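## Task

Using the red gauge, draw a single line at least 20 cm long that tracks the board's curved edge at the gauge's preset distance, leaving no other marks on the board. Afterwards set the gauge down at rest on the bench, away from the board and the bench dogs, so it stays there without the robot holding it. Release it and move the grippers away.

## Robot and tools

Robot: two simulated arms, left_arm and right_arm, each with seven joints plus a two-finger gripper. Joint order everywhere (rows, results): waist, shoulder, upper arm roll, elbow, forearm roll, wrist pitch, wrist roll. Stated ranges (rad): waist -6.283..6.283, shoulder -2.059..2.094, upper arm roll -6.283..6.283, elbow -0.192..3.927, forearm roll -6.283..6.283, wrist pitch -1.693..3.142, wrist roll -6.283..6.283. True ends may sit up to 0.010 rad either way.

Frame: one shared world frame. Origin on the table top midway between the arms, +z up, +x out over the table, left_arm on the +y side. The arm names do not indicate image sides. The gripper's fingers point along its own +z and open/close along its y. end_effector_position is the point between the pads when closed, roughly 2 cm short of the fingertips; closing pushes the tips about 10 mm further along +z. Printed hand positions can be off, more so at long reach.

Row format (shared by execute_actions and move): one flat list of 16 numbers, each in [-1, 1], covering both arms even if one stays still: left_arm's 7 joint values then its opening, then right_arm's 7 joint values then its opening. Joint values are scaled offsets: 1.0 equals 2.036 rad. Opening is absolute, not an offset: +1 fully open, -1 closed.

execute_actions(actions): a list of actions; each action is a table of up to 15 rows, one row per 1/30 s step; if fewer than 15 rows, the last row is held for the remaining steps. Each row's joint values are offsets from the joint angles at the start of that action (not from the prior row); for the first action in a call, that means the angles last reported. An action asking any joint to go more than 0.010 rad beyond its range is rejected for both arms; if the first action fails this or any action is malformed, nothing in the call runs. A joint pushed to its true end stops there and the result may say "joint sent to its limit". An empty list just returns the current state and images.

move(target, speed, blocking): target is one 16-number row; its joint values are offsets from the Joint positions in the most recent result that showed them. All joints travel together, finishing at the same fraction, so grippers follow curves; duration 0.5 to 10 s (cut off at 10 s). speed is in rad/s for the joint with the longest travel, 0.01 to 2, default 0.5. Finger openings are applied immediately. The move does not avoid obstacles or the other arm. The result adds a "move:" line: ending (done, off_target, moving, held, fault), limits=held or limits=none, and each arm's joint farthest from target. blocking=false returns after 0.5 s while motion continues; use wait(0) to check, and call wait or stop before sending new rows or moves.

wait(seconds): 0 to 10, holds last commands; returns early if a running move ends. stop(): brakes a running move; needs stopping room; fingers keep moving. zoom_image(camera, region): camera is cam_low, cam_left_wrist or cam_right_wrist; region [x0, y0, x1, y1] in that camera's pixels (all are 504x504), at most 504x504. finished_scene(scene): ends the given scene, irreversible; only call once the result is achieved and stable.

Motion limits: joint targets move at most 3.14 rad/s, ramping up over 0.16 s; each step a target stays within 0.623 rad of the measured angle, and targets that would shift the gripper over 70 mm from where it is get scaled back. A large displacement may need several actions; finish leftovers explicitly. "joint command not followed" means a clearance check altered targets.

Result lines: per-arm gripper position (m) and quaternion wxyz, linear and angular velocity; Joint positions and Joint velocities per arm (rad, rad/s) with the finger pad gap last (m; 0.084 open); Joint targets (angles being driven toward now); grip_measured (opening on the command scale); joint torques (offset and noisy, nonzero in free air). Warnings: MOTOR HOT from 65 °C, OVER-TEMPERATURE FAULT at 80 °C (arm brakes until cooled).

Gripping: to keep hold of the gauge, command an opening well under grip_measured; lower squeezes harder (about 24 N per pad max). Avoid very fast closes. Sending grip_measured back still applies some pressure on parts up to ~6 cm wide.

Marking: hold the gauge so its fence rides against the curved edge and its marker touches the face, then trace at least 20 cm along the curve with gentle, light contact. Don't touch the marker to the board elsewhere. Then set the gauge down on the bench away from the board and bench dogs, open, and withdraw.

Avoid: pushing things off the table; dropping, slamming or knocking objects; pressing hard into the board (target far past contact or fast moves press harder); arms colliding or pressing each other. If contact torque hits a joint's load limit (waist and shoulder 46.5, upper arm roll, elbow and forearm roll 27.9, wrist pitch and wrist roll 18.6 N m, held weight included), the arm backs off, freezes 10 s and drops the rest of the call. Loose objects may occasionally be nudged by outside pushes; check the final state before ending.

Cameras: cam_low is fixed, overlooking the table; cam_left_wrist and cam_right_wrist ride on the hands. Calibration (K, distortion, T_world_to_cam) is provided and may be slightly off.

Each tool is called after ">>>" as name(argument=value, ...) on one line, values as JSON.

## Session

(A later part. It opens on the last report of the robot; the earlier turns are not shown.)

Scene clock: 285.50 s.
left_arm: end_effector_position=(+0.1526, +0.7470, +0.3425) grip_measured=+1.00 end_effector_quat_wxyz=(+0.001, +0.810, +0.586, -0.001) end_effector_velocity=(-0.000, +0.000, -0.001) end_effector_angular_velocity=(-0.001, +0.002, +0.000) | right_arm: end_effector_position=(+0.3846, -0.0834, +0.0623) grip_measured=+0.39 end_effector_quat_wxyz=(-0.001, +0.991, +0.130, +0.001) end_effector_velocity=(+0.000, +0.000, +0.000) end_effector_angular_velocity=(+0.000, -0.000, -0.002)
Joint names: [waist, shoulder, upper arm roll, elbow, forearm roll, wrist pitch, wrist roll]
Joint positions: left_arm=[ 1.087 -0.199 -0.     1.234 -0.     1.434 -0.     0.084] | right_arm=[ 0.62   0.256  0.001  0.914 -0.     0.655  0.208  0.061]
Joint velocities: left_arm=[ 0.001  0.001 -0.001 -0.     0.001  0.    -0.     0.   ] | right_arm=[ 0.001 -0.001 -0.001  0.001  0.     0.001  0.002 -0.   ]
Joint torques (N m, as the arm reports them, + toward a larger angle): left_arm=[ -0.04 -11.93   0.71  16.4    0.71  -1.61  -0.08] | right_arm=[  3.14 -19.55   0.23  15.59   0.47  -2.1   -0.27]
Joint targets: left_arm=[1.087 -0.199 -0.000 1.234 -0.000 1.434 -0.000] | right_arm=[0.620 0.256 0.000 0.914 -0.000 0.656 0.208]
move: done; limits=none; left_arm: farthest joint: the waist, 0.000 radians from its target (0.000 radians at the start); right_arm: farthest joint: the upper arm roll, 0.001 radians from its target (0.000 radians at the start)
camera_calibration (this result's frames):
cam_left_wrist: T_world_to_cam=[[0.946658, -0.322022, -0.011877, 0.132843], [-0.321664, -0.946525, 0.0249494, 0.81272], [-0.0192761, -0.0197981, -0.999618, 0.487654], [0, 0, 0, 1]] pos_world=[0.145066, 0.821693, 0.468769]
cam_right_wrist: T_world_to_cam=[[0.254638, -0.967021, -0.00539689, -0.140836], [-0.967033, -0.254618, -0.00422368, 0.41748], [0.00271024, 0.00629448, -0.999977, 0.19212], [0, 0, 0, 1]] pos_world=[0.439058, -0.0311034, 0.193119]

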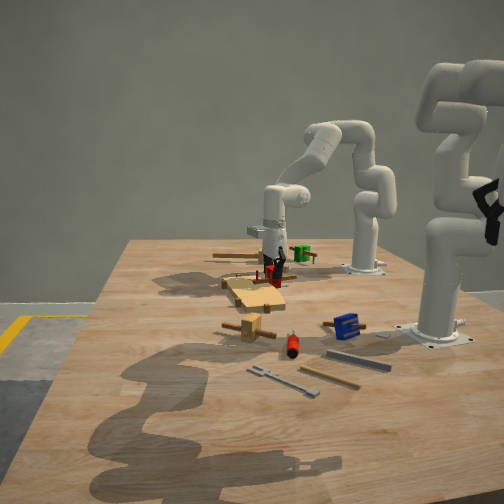

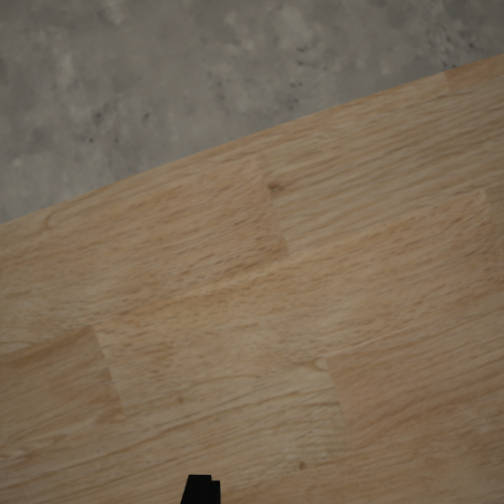

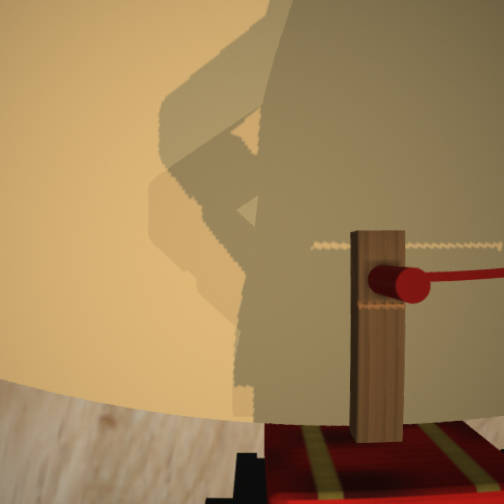

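>>> move(target=[0,0,0,0,0,0,0,1,0.02485,0.00887,-0.0003,0.01269,0,0.004,0.0479,-1], speed=0.08)

Scene clock: 291.50 s.
left_arm: end_effector_position=(+0.1526, +0.7470, +0.3425) grip_measured=+1.00 end_effector_quat_wxyz=(+0.001, +0.810, +0.586, -0.001) end_effector_velocity=(-0.001, +0.000, -0.000) end_effector_angular_velocity=(-0.001, -0.000, +0.001) | right_arm: end_effector_position=(+0.3789, -0.0588, +0.0621) grip_measured=+0.39 end_effector_quat_wxyz=(-0.001, +0.994, +0.107, +0.001) end_effector_velocity=(-0.000, -0.001, -0.000) end_effector_angular_velocity=(-0.001, +0.002, -0.002)
Joint names: [waist, shoulder, upper arm roll, elbow, forearm roll, wrist pitch, wrist roll]
Joint positions: left_arm=[ 1.087 -0.199 -0.     1.234 -0.     1.434 -0.     0.084] | right_arm=[0.671 0.274 0.001 0.94  0.    0.663 0.305 0.061]
Joint velocities: left_arm=[ 0.001  0.     0.001  0.    -0.     0.     0.001  0.   ] | right_arm=[ 0.    -0.001 -0.001 -0.001  0.     0.002  0.002 -0.   ]
Joint torques (N m, as the arm reports them, + toward a larger angle): left_arm=[  0.03 -11.51   0.84  16.32   1.01  -1.78  -0.14] | right_arm=[  3.74 -19.77   1.03  16.84   0.45  -3.44  -0.32]
Joint targets: left_arm=[1.087 -0.199 -0.000 1.234 -0.000 1.434 -0.000] | right_arm=[0.671 0.274 0.000 0.940 -0.000 0.663 0.306]
move: done; limits=none; left_arm: farthest joint: the waist, 0.000 radians from its target (0.000 radians at the start); right_arm: farthest joint: the waist, 0.001 radians from its target (0.051 radians at the start)
camera_calibration (this result's frames):
cam_left_wrist: T_world_to_cam=[[0.946658, -0.322022, -0.011877, 0.132843], [-0.321664, -0.946525, 0.0249493, 0.81272], [-0.0192761, -0.019798, -0.999618, 0.487654], [0, 0, 0, 1]] pos_world=[0.145066, 0.821693, 0.468769]
cam_right_wrist: T_world_to_cam=[[0.209567, -0.977777, -0.00581373, -0.0991718], [-0.97779, -0.209545, -0.00419061, 0.424966], [0.00287924, 0.00656282, -0.999974, 0.191727], [0, 0, 0, 1]] pos_world=[0.435759, -0.00917658, 0.192926]

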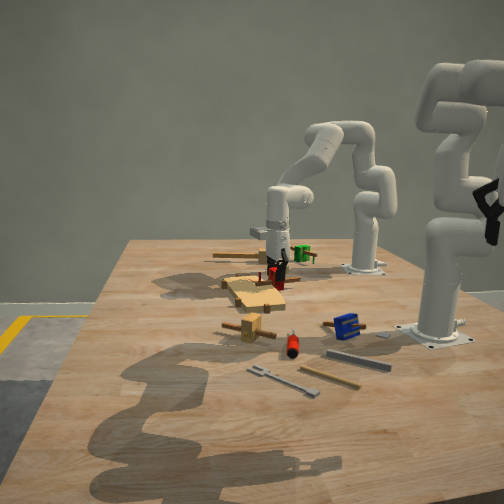

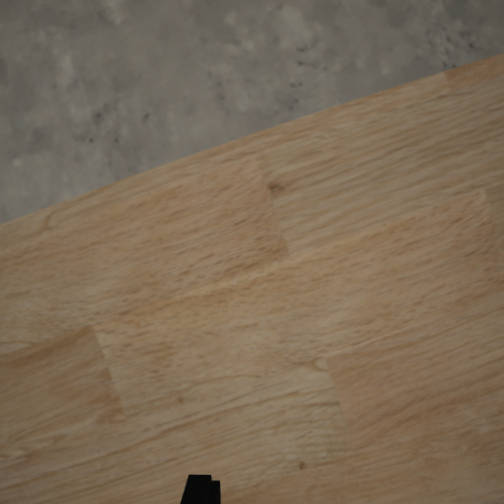

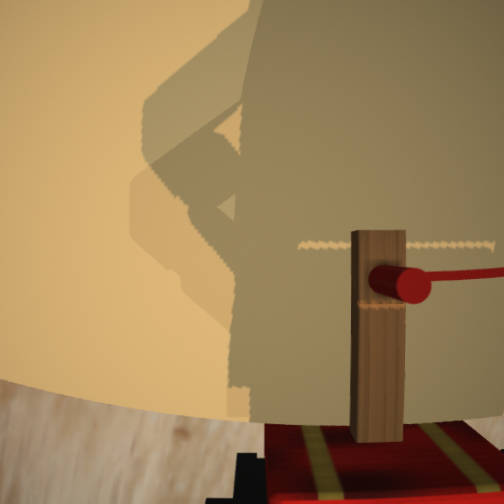

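>>> execute_actions(actions=[])

Scene clock: 304.30 s.
left_arm: end_effector_position=(+0.1526, +0.7470, +0.3425) grip_measured=+1.00 end_effector_quat_wxyz=(+0.001, +0.810, +0.586, -0.001) end_effector_velocity=(-0.001, +0.000, +0.000) end_effector_angular_velocity=(+0.001, +0.002, -0.001) | right_arm: end_effector_position=(+0.3790, -0.0593, +0.0621) grip_measured=+0.39 end_effector_quat_wxyz=(-0.001, +0.994, +0.107, +0.001) end_effector_velocity=(-0.000, +0.000, -0.000) end_effector_angular_velocity=(+0.001, -0.000, -0.000)
Joint names: [waist, shoulder, upper arm roll, elbow, forearm roll, wrist pitch, wrist roll]
Joint positions: left_arm=[ 1.087 -0.199 -0.     1.234 -0.     1.434 -0.     0.084] | right_arm=[ 0.671  0.274  0.     0.94  -0.     0.663  0.306  0.061]
Joint velocities: left_arm=[-0.001 -0.     0.002 -0.     0.002 -0.     0.001 -0.   ] | right_arm=[-0.    -0.     0.    -0.001  0.001 -0.001  0.    -0.   ]
Joint torques (N m, as the arm reports them, + toward a larger angle): left_arm=[  0.08 -11.77   0.68  16.2    0.93  -1.83  -0.09] | right_arm=[  0.93 -19.49  -1.92  15.88  -0.26  -2.49  -0.16]
Joint targets: left_arm=[1.087 -0.199 -0.000 1.234 -0.000 1.434 -0.000] | right_arm=[0.671 0.274 0.000 0.940 -0.000 0.663 0.306]
camera_calibration (this result's frames):
cam_left_wrist: T_world_to_cam=[[0.946658, -0.322022, -0.011877, 0.132843], [-0.321664, -0.946525, 0.0249493, 0.81272], [-0.0192761, -0.019798, -0.999618, 0.487654], [0, 0, 0, 1]] pos_world=[0.145066, 0.821693, 0.468769]
cam_right_wrist: T_world_to_cam=[[0.208515, -0.978004, -0.00542875, -0.0993515], [-0.978016, -0.208496, -0.00387846, 0.425101], [0.00266128, 0.00611812, -0.999978, 0.191797], [0, 0, 0, 1]] pos_world=[0.435961, -0.00970791, 0.192903]

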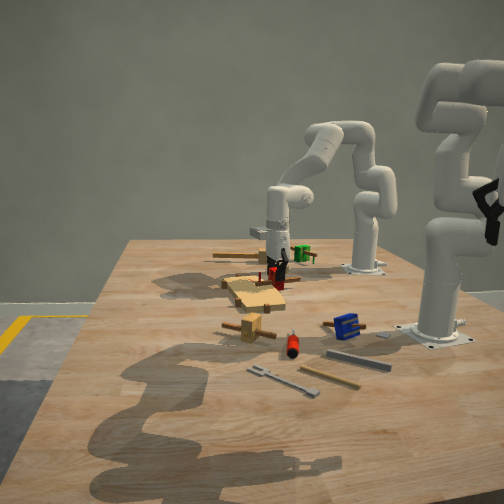

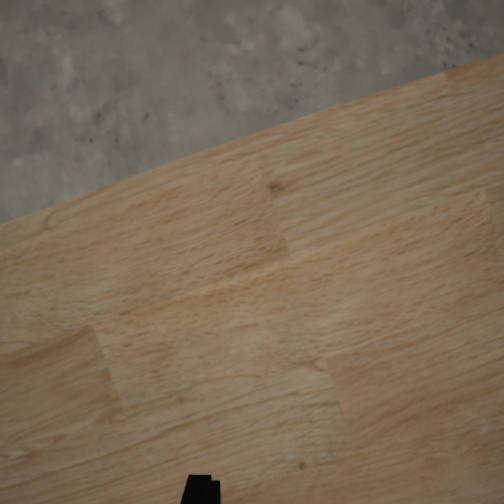

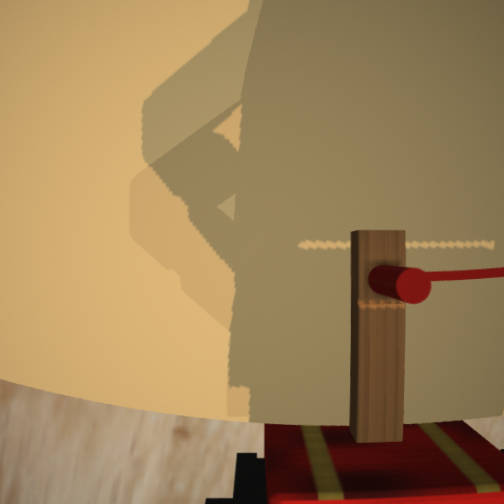

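>>> move(target=[0,0,0,0,0,0,0,1,0.0238,0.01165,-0.0002,0.01705,0,0.0056,0.04666,-1], speed=0.08)

Scene clock: 310.53 s.
left_arm: end_effector_position=(+0.1526, +0.7470, +0.3425) grip_measured=+1.00 end_effector_quat_wxyz=(+0.001, +0.810, +0.586, -0.001) end_effector_velocity=(-0.001, +0.000, +0.000) end_effector_angular_velocity=(+0.001, +0.001, +0.001) | right_arm: end_effector_position=(+0.3743, -0.0346, +0.0619) grip_measured=+0.39 end_effector_quat_wxyz=(-0.001, +0.996, +0.084, +0.001) end_effector_velocity=(-0.001, -0.001, -0.001) end_effector_angular_velocity=(-0.002, +0.003, -0.002)
Joint names: [waist, shoulder, upper arm roll, elbow, forearm roll, wrist pitch, wrist roll]
Joint positions: left_arm=[ 1.087 -0.199 -0.     1.234 -0.     1.434 -0.     0.084] | right_arm=[0.72  0.298 0.001 0.975 0.    0.674 0.4   0.061]
Joint velocities: left_arm=[ 0.     0.     0.001  0.     0.001 -0.001 -0.    -0.   ] | right_arm=[ 0.     0.001 -0.001 -0.001 -0.     0.001  0.001 -0.   ]
Joint torques (N m, as the arm reports them, + toward a larger angle): left_arm=[ -0.54 -11.7    0.42  16.23   0.88  -1.95  -0.08] | right_arm=[  1.98 -22.57  -1.02  17.72  -0.1   -3.14  -0.14]
Joint targets: left_arm=[1.087 -0.199 -0.000 1.234 -0.000 1.434 -0.000] | right_arm=[0.719 0.298 0.000 0.975 -0.000 0.675 0.401]
move: done; limits=none; left_arm: farthest joint: the waist, 0.000 radians from its target (0.000 radians at the start); right_arm: farthest joint: the upper arm roll, 0.001 radians from its target (0.001 radians at the start)
camera_calibration (this result's frames):
cam_left_wrist: T_world_to_cam=[[0.946658, -0.322022, -0.0118769, 0.132843], [-0.321664, -0.946525, 0.0249493, 0.81272], [-0.019276, -0.019798, -0.999618, 0.487654], [0, 0, 0, 1]] pos_world=[0.145066, 0.821693, 0.468769]
cam_right_wrist: T_world_to_cam=[[0.163235, -0.98657, -0.00577743, -0.0574804], [-0.986583, -0.163215, -0.00376163, 0.430424], [0.00276814, 0.00631395, -0.999976, 0.191462], [0, 0, 0, 1]] pos_world=[0.433502, 0.0123345, 0.192744]

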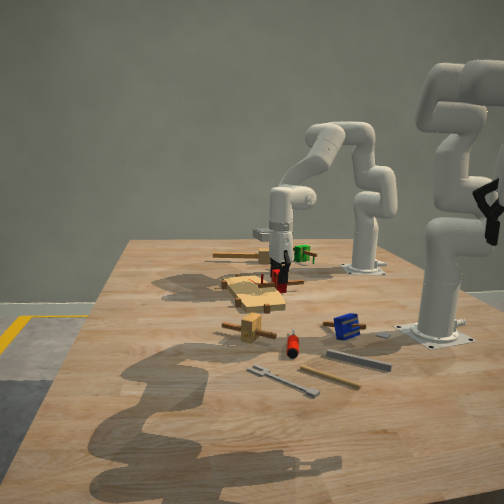

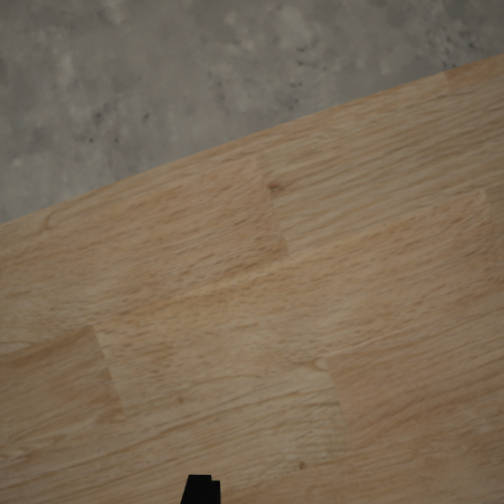

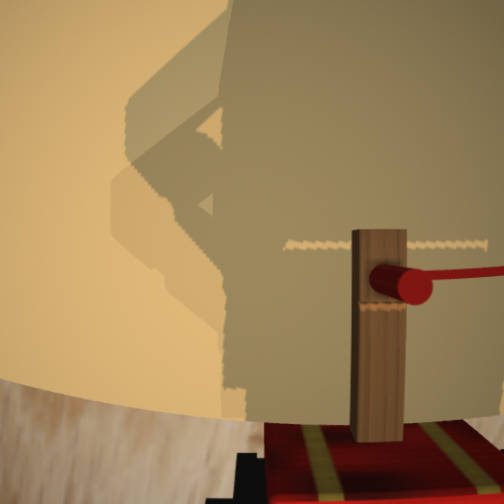

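>>> move(target=[0,0,0,0,0,0,0,1,0.02242,0.01445,-0.0003,0.02154,0,0.0073,0.0454,-1], speed=0.08)

Scene clock: 315.97 s.
left_arm: end_effector_position=(+0.1526, +0.7470, +0.3425) grip_measured=+1.00 end_effector_quat_wxyz=(+0.001, +0.810, +0.586, -0.001) end_effector_velocity=(-0.000, +0.000, -0.000) end_effector_angular_velocity=(+0.000, -0.000, +0.001) | right_arm: end_effector_position=(+0.3708, -0.0093, +0.0619) grip_measured=+0.39 end_effector_quat_wxyz=(-0.001, +0.998, +0.061, +0.001) end_effector_velocity=(+0.000, -0.001, +0.001) end_effector_angular_velocity=(-0.001, -0.001, -0.002)
Joint names: [waist, shoulder, upper arm roll, elbow, forearm roll, wrist pitch, wrist roll]
Joint positions: left_arm=[ 1.087 -0.199 -0.     1.234 -0.     1.434 -0.     0.084] | right_arm=[0.766 0.328 0.001 1.019 0.    0.688 0.493 0.061]
Joint velocities: left_arm=[-0.     0.     0.001  0.     0.    -0.    -0.     0.   ] | right_arm=[ 0.    -0.002 -0.001  0.    -0.001  0.002  0.002 -0.   ]
Joint torques (N m, as the arm reports them, + toward a larger angle): left_arm=[ -0.14 -11.99   0.71  16.14   0.96  -1.77   0.05] | right_arm=[  1.46 -23.    -1.58  17.86  -0.13  -3.07  -0.33]
Joint targets: left_arm=[1.087 -0.199 -0.000 1.234 -0.000 1.434 -0.000] | right_arm=[0.765 0.328 -0.000 1.019 0.000 0.689 0.493]
move: done; limits=none; left_arm: farthest joint: the waist, 0.000 radians from its target (0.000 radians at the start); right_arm: farthest joint: the upper arm roll, 0.001 radians from its target (0.000 radians at the start)
camera_calibration (this result's frames):
cam_left_wrist: T_world_to_cam=[[0.946658, -0.322022, -0.011877, 0.132843], [-0.321664, -0.946525, 0.0249493, 0.81272], [-0.0192761, -0.019798, -0.999618, 0.487654], [0, 0, 0, 1]] pos_world=[0.145066, 0.821693, 0.468769]
cam_right_wrist: T_world_to_cam=[[0.117745, -0.993022, -0.00663019, -0.0151022], [-0.993038, -0.117718, -0.00434112, 0.433985], [0.00353034, 0.00709517, -0.999969, 0.191036], [0, 0, 0, 1]] pos_world=[0.432068, 0.0347355, 0.192814]

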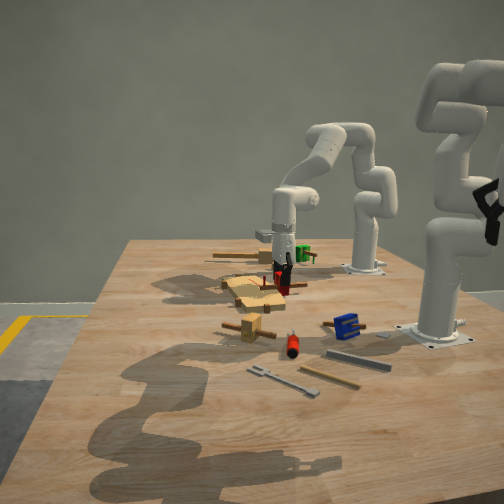

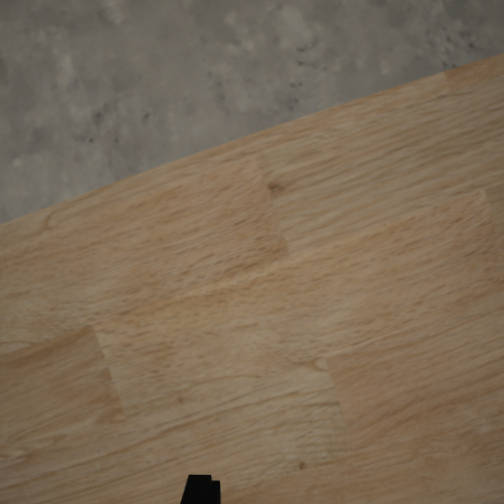

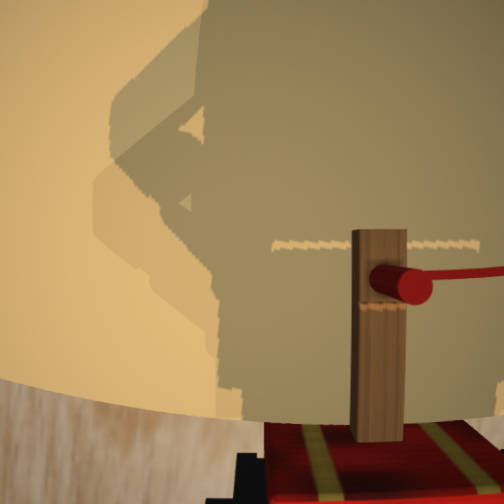

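>>> move(target=[0,0,0,0,0,0,0,1,0.02083,0.0172,-0.0003,0.02604,0,0.00914,0.04416,-1], speed=0.08)

Scene clock: 322.33 s.
left_arm: end_effector_position=(+0.1526, +0.7470, +0.3425) grip_measured=+1.00 end_effector_quat_wxyz=(+0.001, +0.810, +0.586, -0.001) end_effector_velocity=(+0.000, +0.000, +0.000) end_effector_angular_velocity=(+0.000, +0.000, -0.000) | right_arm: end_effector_position=(+0.3685, +0.0160, +0.0618) grip_measured=+0.39 end_effector_quat_wxyz=(-0.001, +0.999, +0.037, +0.001) end_effector_velocity=(-0.000, -0.001, +0.001) end_effector_angular_velocity=(-0.001, +0.001, -0.003)
Joint names: [waist, shoulder, upper arm roll, elbow, forearm roll, wrist pitch, wrist roll]
Joint positions: left_arm=[ 1.087 -0.199 -0.     1.234 -0.     1.434 -0.     0.084] | right_arm=[0.809 0.363 0.001 1.073 0.    0.706 0.582 0.061]
Joint velocities: left_arm=[-0.  0. -0.  0.  0. -0. -0.  0.] | right_arm=[ 0.001 -0.003 -0.001 -0.    -0.     0.004  0.002 -0.   ]
Joint torques (N m, as the arm reports them, + toward a larger angle): left_arm=[ -0.29 -11.7    0.75  16.21   1.01  -1.6   -0.22] | right_arm=[  1.43 -23.68  -1.92  17.88  -0.25  -2.96  -0.17]
Joint targets: left_arm=[1.087 -0.199 -0.000 1.234 -0.000 1.434 -0.000] | right_arm=[0.808 0.363 0.000 1.072 0.000 0.707 0.583]
move: done; limits=none; left_arm: farthest joint: the waist, 0.000 radians from its target (0.000 radians at the start); right_arm: farthest joint: the upper arm roll, 0.001 radians from its target (0.000 radians at the start)
camera_calibration (this result's frames):
cam_left_wrist: T_world_to_cam=[[0.946658, -0.322022, -0.011877, 0.132843], [-0.321664, -0.946525, 0.0249493, 0.81272], [-0.0192761, -0.019798, -0.999618, 0.487654], [0, 0, 0, 1]] pos_world=[0.145066, 0.821693, 0.468769]
cam_right_wrist: T_world_to_cam=[[0.0711304, -0.997439, -0.00744169, 0.0276105], [-0.997459, -0.0710974, -0.00460876, 0.435531], [0.00406787, 0.0077506, -0.999962, 0.190588], [0, 0, 0, 1]] pos_world=[0.431685, 0.0570278, 0.192793]

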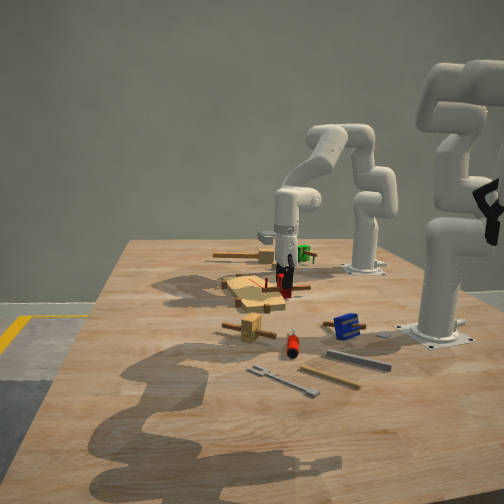

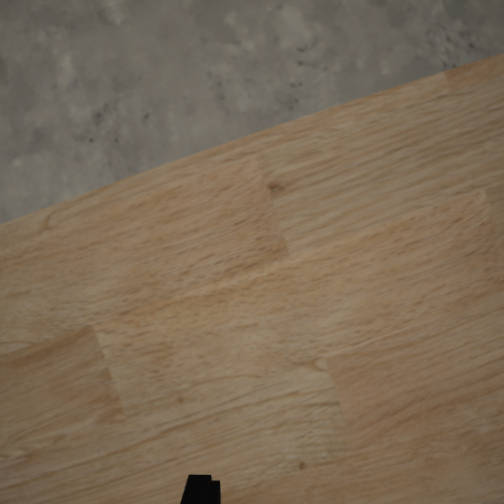

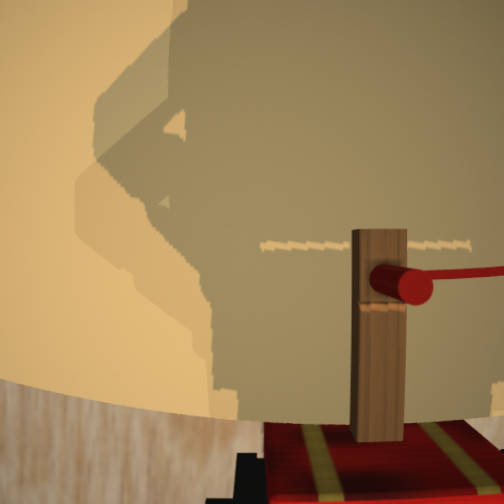

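>>> move(target=[0,0,0,0,0,0,0,1,0.0191,0.0198,-0.0003,0.03058,0,0.0111,0.0427,-1], speed=0.08)

Scene clock: 330.57 s.
left_arm: end_effector_position=(+0.1526, +0.7470, +0.3425) grip_measured=+1.00 end_effector_quat_wxyz=(+0.001, +0.810, +0.586, -0.001) end_effector_velocity=(-0.000, +0.000, +0.000) end_effector_angular_velocity=(+0.000, +0.000, -0.000) | right_arm: end_effector_position=(+0.3674, +0.0413, +0.0617) grip_measured=+0.39 end_effector_quat_wxyz=(-0.002, +1.000, +0.014, +0.002) end_effector_velocity=(+0.000, -0.000, +0.000) end_effector_angular_velocity=(-0.000, +0.000, -0.002)
Joint names: [waist, shoulder, upper arm roll, elbow, forearm roll, wrist pitch, wrist roll]
Joint positions: left_arm=[ 1.087 -0.199 -0.     1.234 -0.     1.434 -0.     0.084] | right_arm=[0.848 0.404 0.001 1.136 0.001 0.727 0.669 0.061]
Joint velocities: left_arm=[-0.001 -0.     0.002 -0.     0.001 -0.     0.001 -0.   ] | right_arm=[ 0.     0.    -0.001  0.001  0.     0.002  0.002 -0.   ]
Joint torques (N m, as the arm reports them, + toward a larger angle): left_arm=[ -0.26 -11.7    0.68  16.15   0.94  -1.78  -0.21] | right_arm=[  1.4  -24.81  -1.82  18.26  -0.21  -3.19  -0.13]
Joint targets: left_arm=[1.087 -0.199 -0.000 1.234 -0.000 1.434 -0.000] | right_arm=[0.847 0.403 0.001 1.135 0.000 0.728 0.669]
move: done; limits=none; left_arm: farthest joint: the waist, 0.000 radians from its target (0.000 radians at the start); right_arm: farthest joint: the upper arm roll, 0.001 radians from its target (0.000 radians at the start)
camera_calibration (this result's frames):
cam_left_wrist: T_world_to_cam=[[0.946658, -0.322022, -0.011877, 0.132843], [-0.321664, -0.946525, 0.0249493, 0.81272], [-0.0192761, -0.019798, -0.999618, 0.487654], [0, 0, 0, 1]] pos_world=[0.145066, 0.821693, 0.468769]
cam_right_wrist: T_world_to_cam=[[0.02355, -0.999689, -0.00815503, 0.0704578], [-0.999712, -0.0235119, -0.00473331, 0.435103], [0.0045401, 0.00826415, -0.999956, 0.190091], [0, 0, 0, 1]] pos_world=[0.432456, 0.0790951, 0.192716]

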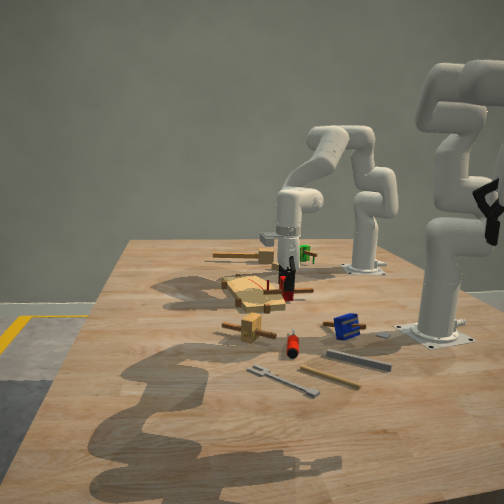

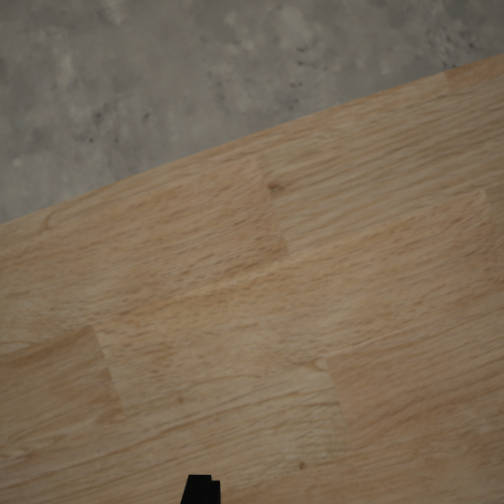

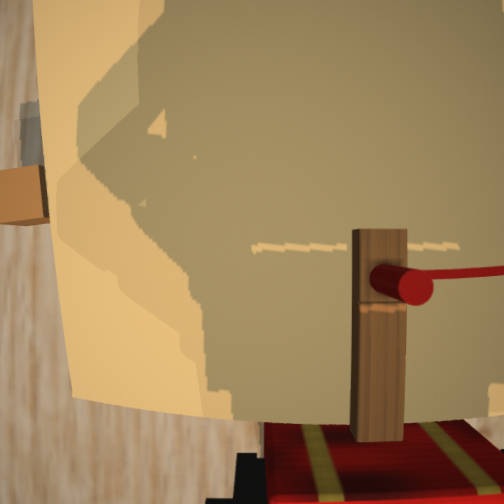

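>>> move(target=[0,0,0,0,0,0,0,1,0.01734,0.02233,-0.0003,0.03516,0,0.0133,0.0409,-1], speed=0.08)

Scene clock: 337.50 s.
left_arm: end_effector_position=(+0.1526, +0.7470, +0.3425) grip_measured=+1.00 end_effector_quat_wxyz=(+0.001, +0.810, +0.586, -0.001) end_effector_velocity=(-0.001, +0.000, +0.000) end_effector_angular_velocity=(+0.000, -0.000, +0.002) | right_arm: end_effector_position=(+0.3675, +0.0662, +0.0616) grip_measured=+0.39 end_effector_quat_wxyz=(-0.002, +1.000, -0.010, +0.001) end_effector_velocity=(-0.000, -0.001, -0.000) end_effector_angular_velocity=(-0.001, +0.001, -0.003)
Joint names: [waist, shoulder, upper arm roll, elbow, forearm roll, wrist pitch, wrist roll]
Joint positions: left_arm=[ 1.087 -0.199 -0.     1.234 -0.     1.434 -0.     0.084] | right_arm=[0.883 0.449 0.001 1.208 0.001 0.754 0.752 0.061]
Joint velocities: left_arm=[ 0.002 -0.    -0.     0.    -0.     0.     0.    -0.   ] | right_arm=[-0.001 -0.    -0.    -0.001  0.     0.001  0.001 -0.   ]
Joint torques (N m, as the arm reports them, + toward a larger angle): left_arm=[ -0.52 -11.52   0.55  16.34   0.98  -1.65  -0.05] | right_arm=[  1.64 -24.22  -1.41  18.94  -0.09  -4.39  -0.33]
Joint targets: left_arm=[1.087 -0.199 -0.000 1.234 -0.000 1.434 -0.000] | right_arm=[0.883 0.449 0.001 1.207 0.001 0.754 0.752]
move: done; limits=none; left_arm: farthest joint: the waist, 0.000 radians from its target (0.000 radians at the start); right_arm: farthest joint: the wrist pitch, 0.001 radians from its target (0.026 radians at the start)
camera_calibration (this result's frames):
cam_left_wrist: T_world_to_cam=[[0.946658, -0.322022, -0.011877, 0.132843], [-0.321664, -0.946525, 0.0249495, 0.81272], [-0.0192762, -0.0197982, -0.999618, 0.487654], [0, 0, 0, 1]] pos_world=[0.145066, 0.821693, 0.468769]
cam_right_wrist: T_world_to_cam=[[-0.0243788, -0.999668, -0.00836681, 0.113009], [-0.999692, 0.0244167, -0.00445286, 0.432589], [0.00465567, 0.00825568, -0.999955, 0.189707], [0, 0, 0, 1]] pos_world=[0.434328, 0.100843, 0.19257]

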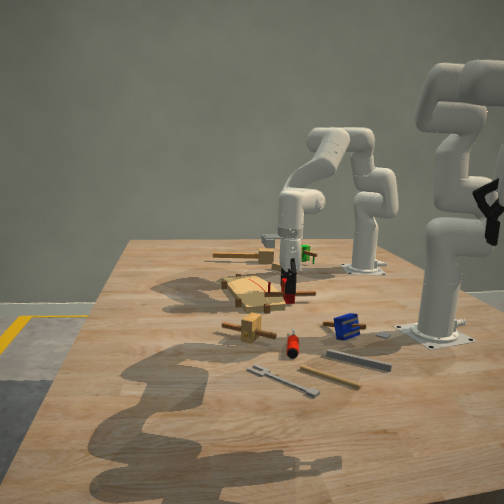

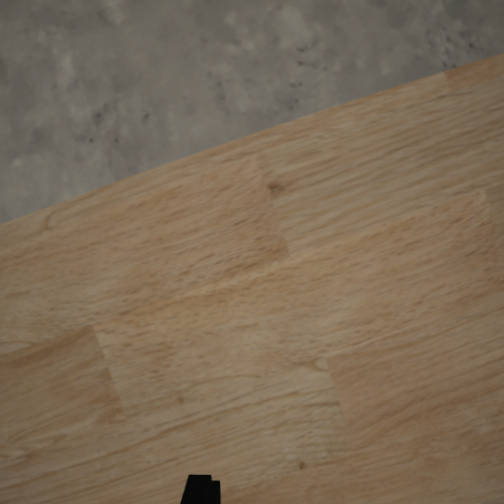

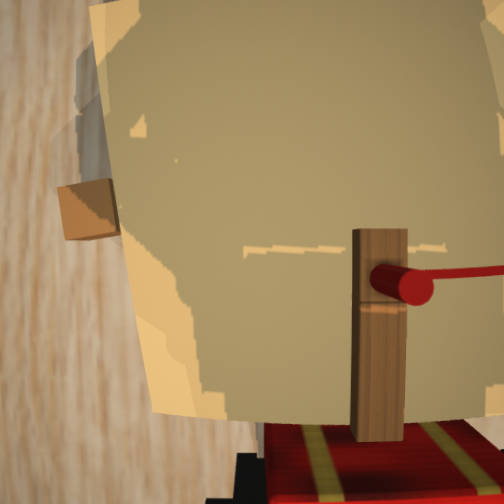

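>>> move(target=[0,0,0,0,0,0,0,1,0.0169,0.02663,-0.0003,0.0429,0,0.01665,0.04145,-1], speed=0.08)

Scene clock: 343.37 s.
left_arm: end_effector_position=(+0.1526, +0.7470, +0.3425) grip_measured=+1.00 end_effector_quat_wxyz=(+0.001, +0.810, +0.586, -0.001) end_effector_velocity=(-0.001, +0.000, -0.000) end_effector_angular_velocity=(-0.000, +0.003, -0.001) | right_arm: end_effector_position=(+0.3687, +0.0929, +0.0615) grip_measured=+0.39 end_effector_quat_wxyz=(-0.002, +0.999, -0.035, +0.001) end_effector_velocity=(+0.000, +0.000, +0.000) end_effector_angular_velocity=(-0.000, -0.000, -0.002)
Joint names: [waist, shoulder, upper arm roll, elbow, forearm roll, wrist pitch, wrist roll]
Joint positions: left_arm=[ 1.087 -0.199 -0.     1.234 -0.     1.434 -0.     0.084] | right_arm=[0.917 0.504 0.    1.295 0.001 0.787 0.836 0.061]
Joint velocities: left_arm=[ 0.001  0.     0.    -0.     0.003  0.     0.001  0.   ] | right_arm=[-0.     0.001 -0.     0.002  0.     0.001  0.001 -0.   ]
Joint torques (N m, as the arm reports them, + toward a larger angle): left_arm=[  0.32 -11.72   0.69  16.35   1.11  -1.81   0.01] | right_arm=[  1.71 -24.88  -1.72  19.17  -0.22  -4.78  -0.38]
Joint targets: left_arm=[1.087 -0.199 -0.000 1.234 -0.000 1.434 -0.000] | right_arm=[0.917 0.504 0.000 1.295 0.001 0.787 0.836]
move: done; limits=none; left_arm: farthest joint: the waist, 0.000 radians from its target (0.000 radians at the start); right_arm: farthest joint: the shoulder, 0.001 radians from its target (0.054 radians at the start)
camera_calibration (this result's frames):
cam_left_wrist: T_world_to_cam=[[0.946658, -0.322022, -0.011877, 0.132843], [-0.321664, -0.946525, 0.0249494, 0.81272], [-0.0192761, -0.0197982, -0.999618, 0.487654], [0, 0, 0, 1]] pos_world=[0.145066, 0.821693, 0.468769]
cam_right_wrist: T_world_to_cam=[[-0.0745664, -0.997181, -0.00840567, 0.158045], [-0.997204, 0.0746037, -0.00420616, 0.427608], [0.0048214, 0.00806853, -0.999956, 0.189374], [0, 0, 0, 1]] pos_world=[0.437284, 0.124171, 0.192492]

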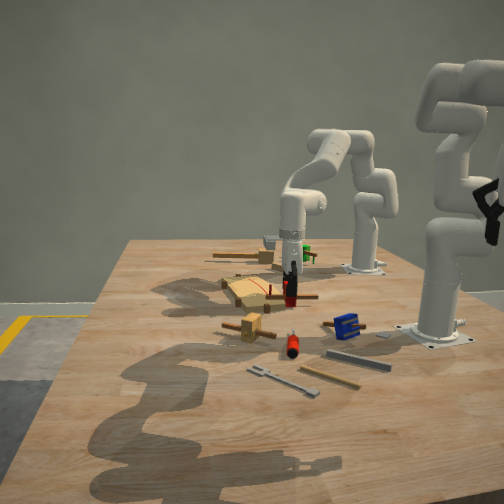

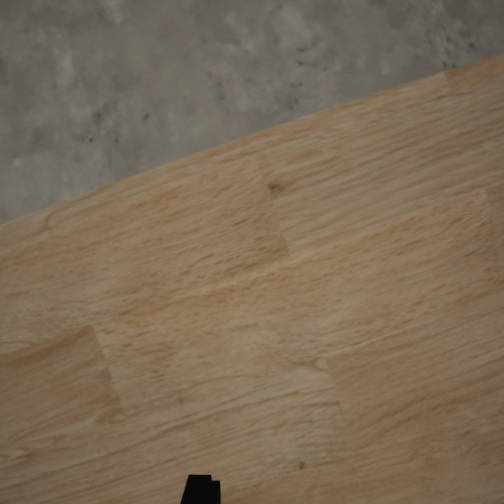

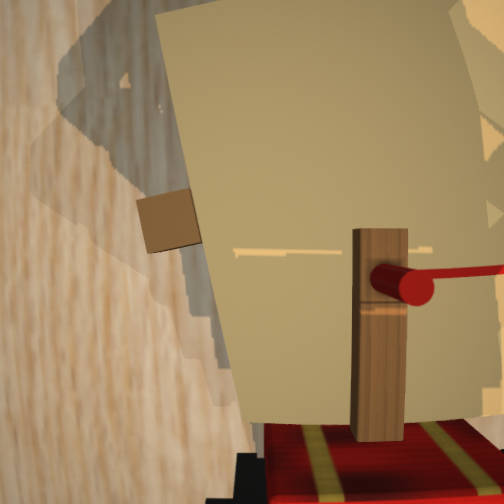

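>>> move(target=[0,0,0,0,0,0,0,1,0,-0.0335,0,0.003,0,0.037,0,-1], speed=0.1)

>>> move(target=[0,0,0,0,0,0,0,1,0.1194,-0.1488,0,-0.2161,0,-0.0655,0.361,-1], speed=0.5)

Scene clock: 349.03 s.
left_arm: end_effector_position=(+0.1526, +0.7470, +0.3425) grip_measured=+1.00 end_effector_quat_wxyz=(+0.001, +0.810, +0.586, -0.001) end_effector_velocity=(+0.000, +0.000, -0.000) end_effector_angular_velocity=(-0.001, -0.000, -0.000) | right_arm: end_effector_position=(+0.3661, +0.0904, +0.0961) grip_measured=+0.39 end_effector_quat_wxyz=(-0.001, +0.999, -0.035, +0.001) end_effector_velocity=(+0.000, -0.001, -0.000) end_effector_angular_velocity=(-0.001, +0.001, -0.001)
Joint names: [waist, shoulder, upper arm roll, elbow, forearm roll, wrist pitch, wrist roll]
Joint positions: left_arm=[ 1.087 -0.199 -0.     1.234 -0.     1.434 -0.     0.084] | right_arm=[0.917 0.436 0.    1.301 0.001 0.862 0.836 0.061]
Joint velocities: left_arm=[ 0.     0.001 -0.     0.    -0.001  0.     0.    -0.   ] | right_arm=[-0.001 -0.001  0.    -0.001  0.     0.001 -0.    -0.   ]
Joint torques (N m, as the arm reports them, + toward a larger angle): left_arm=[ -0.14 -11.48   0.77  16.35   0.79  -1.83  -0.23] | right_arm=[  2.58 -25.12  -0.62  17.79   0.24  -2.13  -0.22]
Joint targets: left_arm=[1.087 -0.199 -0.000 1.234 -0.000 1.434 -0.000] | right_arm=[0.917 0.436 0.000 1.301 0.001 0.862 0.836]
move: done; limits=none; left_arm: farthest joint: the waist, 0.000 radians from its target (0.000 radians at the start); right_arm: farthest joint: the waist, 0.000 radians from its target (0.000 radians at the start)
camera_calibration (this result's frames):
cam_left_wrist: T_world_to_cam=[[0.946658, -0.322022, -0.011877, 0.132843], [-0.321664, -0.946525, 0.0249495, 0.81272], [-0.0192762, -0.0197983, -0.999618, 0.487654], [0, 0, 0, 1]] pos_world=[0.145066, 0.821693, 0.468769]
cam_right_wrist: T_world_to_cam=[[-0.0745338, -0.997192, -0.00726665, 0.155511], [-0.997212, 0.0745583, -0.00317088, 0.425231], [0.00370376, 0.00701005, -0.999969, 0.224435], [0, 0, 0, 1]] pos_world=[0.434804, 0.121796, 0.226907]

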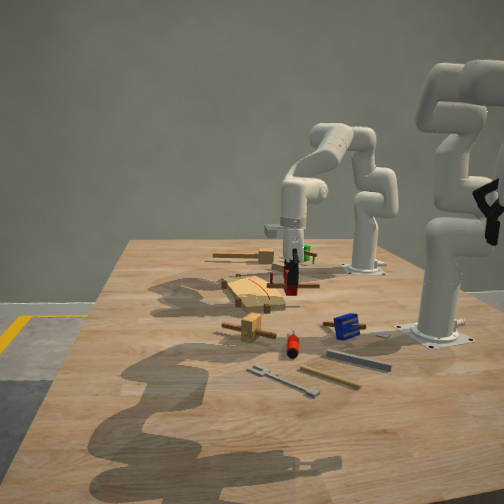

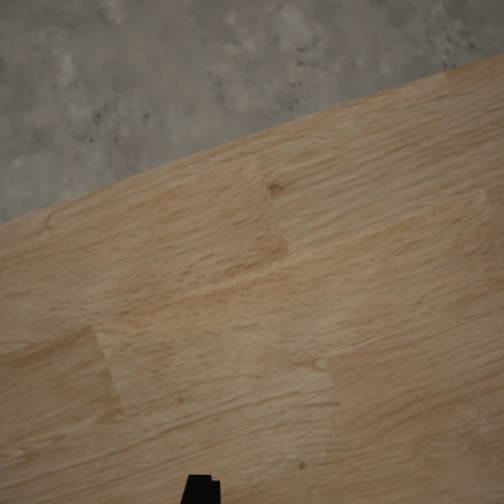

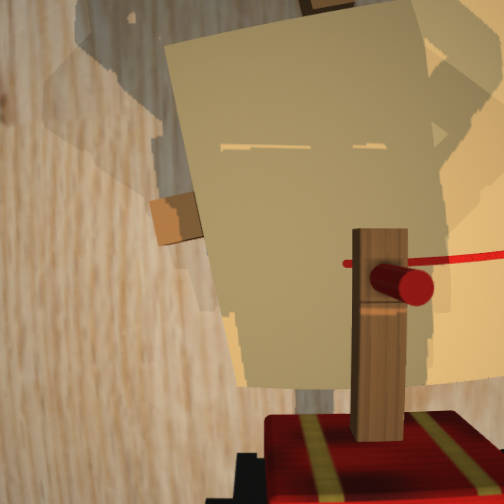

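Scene clock: 351.07 s.
left_arm: end_effector_position=(+0.1526, +0.7470, +0.3425) grip_measured=+1.00 end_effector_quat_wxyz=(+0.001, +0.810, +0.586, -0.001) end_effector_velocity=(-0.000, -0.000, +0.000) end_effector_angular_velocity=(+0.001, -0.001, +0.001) | right_arm: end_effector_position=(+0.2045, +0.0858, +0.0949) grip_measured=+0.39 end_effector_quat_wxyz=(+0.000, +0.961, -0.278, -0.000) end_effector_velocity=(-0.002, -0.000, -0.000) end_effector_angular_velocity=(-0.001, +0.001, +0.001)
Joint names: [waist, shoulder, upper arm roll, elbow, forearm roll, wrist pitch, wrist roll]
Joint positions: left_arm=[ 1.087 -0.199 -0.     1.234 -0.     1.434 -0.     0.084] | right_arm=[1.16  0.133 0.    0.861 0.001 0.729 1.571 0.061]
Joint velocities: left_arm=[ 0.    -0.001  0.    -0.    -0.001 -0.    -0.     0.   ] | right_arm=[ 0.001 -0.002  0.002 -0.003 -0.     0.     0.002  0.   ]
Joint torques (N m, as the arm reports them, + toward a larger angle): left_arm=[ -0.05 -11.75   0.65  16.18   1.25  -1.64  -0.3 ] | right_arm=[  2.3  -18.82  -0.46  16.52   0.12  -2.16  -0.16]
Joint targets: left_arm=[1.087 -0.199 -0.000 1.234 -0.000 1.434 -0.000] | right_arm=[1.160 0.133 0.000 0.861 0.001 0.729 1.571]
move: done; limits=none; left_arm: farthest joint: the waist, 0.000 radians from its target (0.000 radians at the start); right_arm: farthest joint: the waist, 0.000 radians from its target (0.243 radians at the start)
camera_calibration (this result's frames):
cam_left_wrist: T_world_to_cam=[[0.946658, -0.322022, -0.0118771, 0.132843], [-0.321664, -0.946525, 0.0249494, 0.81272], [-0.0192762, -0.0197981, -0.999618, 0.487654], [0, 0, 0, 1]] pos_world=[0.145066, 0.821693, 0.468769]
cam_right_wrist: T_world_to_cam=[[-0.536845, -0.843671, -0.00404729, 0.219922], [-0.843675, 0.536853, -0.00113384, 0.193084], [0.00312939, 0.0028059, -0.999991, 0.224346], [0, 0, 0, 1]] pos_world=[0.280262, 0.0812546, 0.225453]

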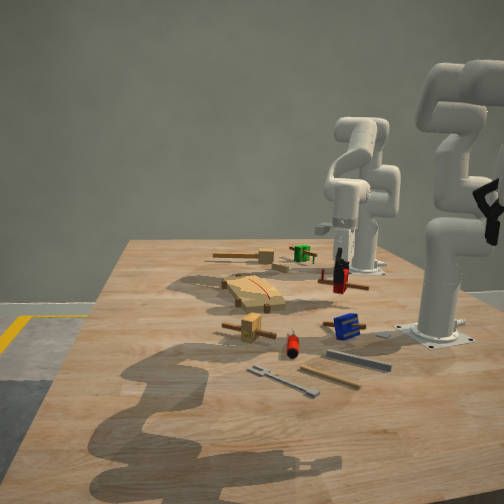

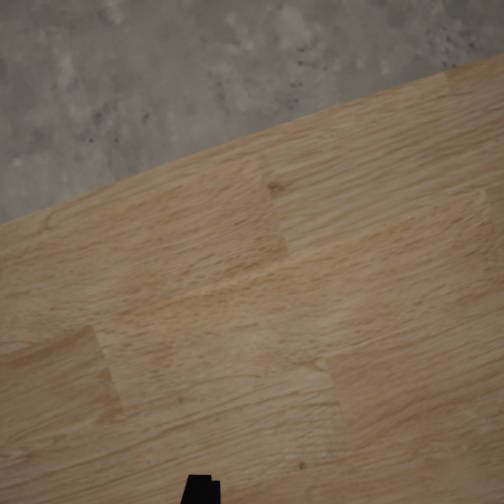

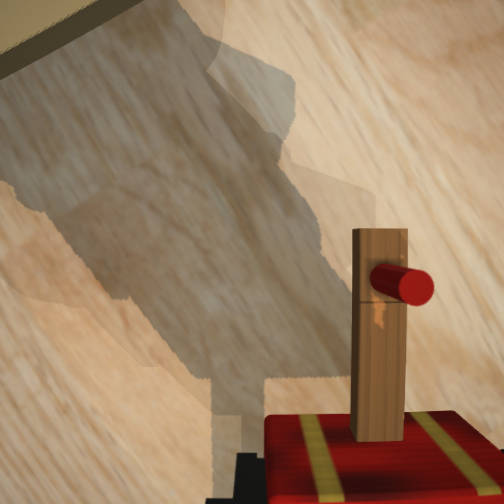

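>>> move(target=[0,0,0,0,0,0,0,1,0,0.055,0,0.0039,0,-0.0516,0,-1], speed=0.07)

Scene clock: 354.87 s.
left_arm: end_effector_position=(+0.1526, +0.7470, +0.3425) grip_measured=+1.00 end_effector_quat_wxyz=(+0.001, +0.810, +0.586, -0.001) end_effector_velocity=(-0.000, +0.000, +0.000) end_effector_angular_velocity=(-0.000, -0.001, +0.001) | right_arm: end_effector_position=(+0.2092, +0.0933, +0.0547) grip_measured=+0.39 end_effector_quat_wxyz=(-0.001, +0.961, -0.278, -0.000) end_effector_velocity=(+0.000, +0.000, -0.000) end_effector_angular_velocity=(+0.001, -0.000, -0.000)
Joint names: [waist, shoulder, upper arm roll, elbow, forearm roll, wrist pitch, wrist roll]
Joint positions: left_arm=[ 1.087 -0.199 -0.     1.234 -0.     1.434 -0.     0.084] | right_arm=[1.16  0.245 0.    0.87  0.001 0.624 1.571 0.061]
Joint velocities: left_arm=[ 0.     0.     0.     0.    -0.001 -0.    -0.    -0.   ] | right_arm=[ 0.     0.001 -0.     0.001  0.    -0.001  0.     0.   ]
Joint torques (N m, as the arm reports them, + toward a larger angle): left_arm=[ -0.11 -11.96   0.84  16.22   0.82  -1.76  -0.08] | right_arm=[  2.5  -19.61  -0.42  15.27   0.12  -2.09  -0.19]
Joint targets: left_arm=[1.087 -0.199 -0.000 1.234 -0.000 1.434 -0.000] | right_arm=[1.160 0.245 0.000 0.869 0.001 0.624 1.571]
move: done; limits=none; left_arm: farthest joint: the waist, 0.000 radians from its target (0.000 radians at the start); right_arm: farthest joint: the elbow, 0.001 radians from its target (0.008 radians at the start)
camera_calibration (this result's frames):
cam_left_wrist: T_world_to_cam=[[0.946658, -0.322022, -0.0118772, 0.132843], [-0.321664, -0.946525, 0.0249493, 0.81272], [-0.0192763, -0.019798, -0.999618, 0.487654], [0, 0, 0, 1]] pos_world=[0.145066, 0.821693, 0.468769]
cam_right_wrist: T_world_to_cam=[[-0.536905, -0.843623, -0.00577642, 0.228711], [-0.843633, 0.536919, -0.00116687, 0.193019], [0.00408587, 0.00424668, -0.999983, 0.183857], [0, 0, 0, 1]] pos_world=[0.284882, 0.0885294, 0.1854]

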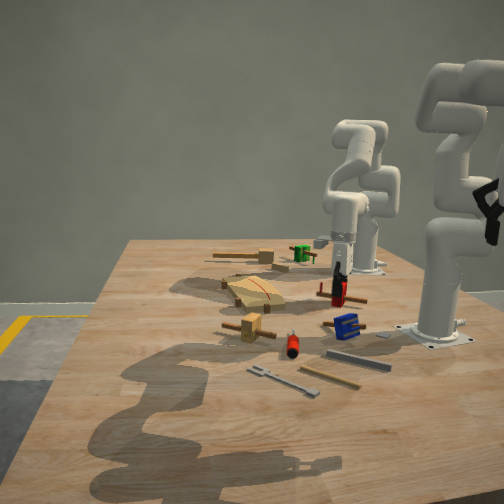

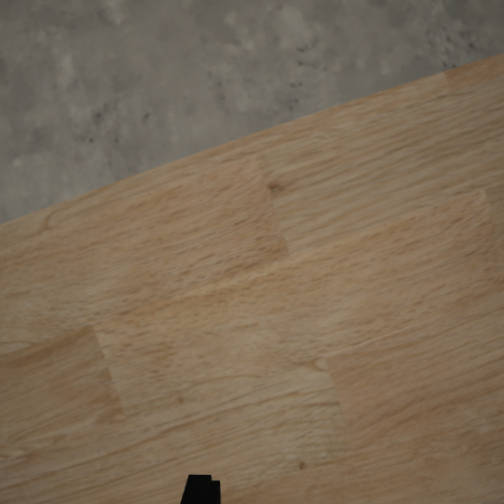

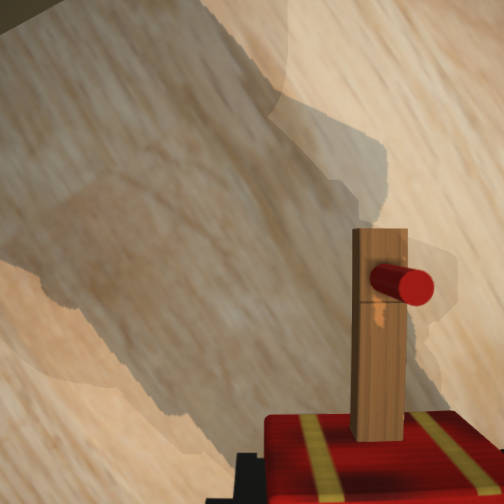

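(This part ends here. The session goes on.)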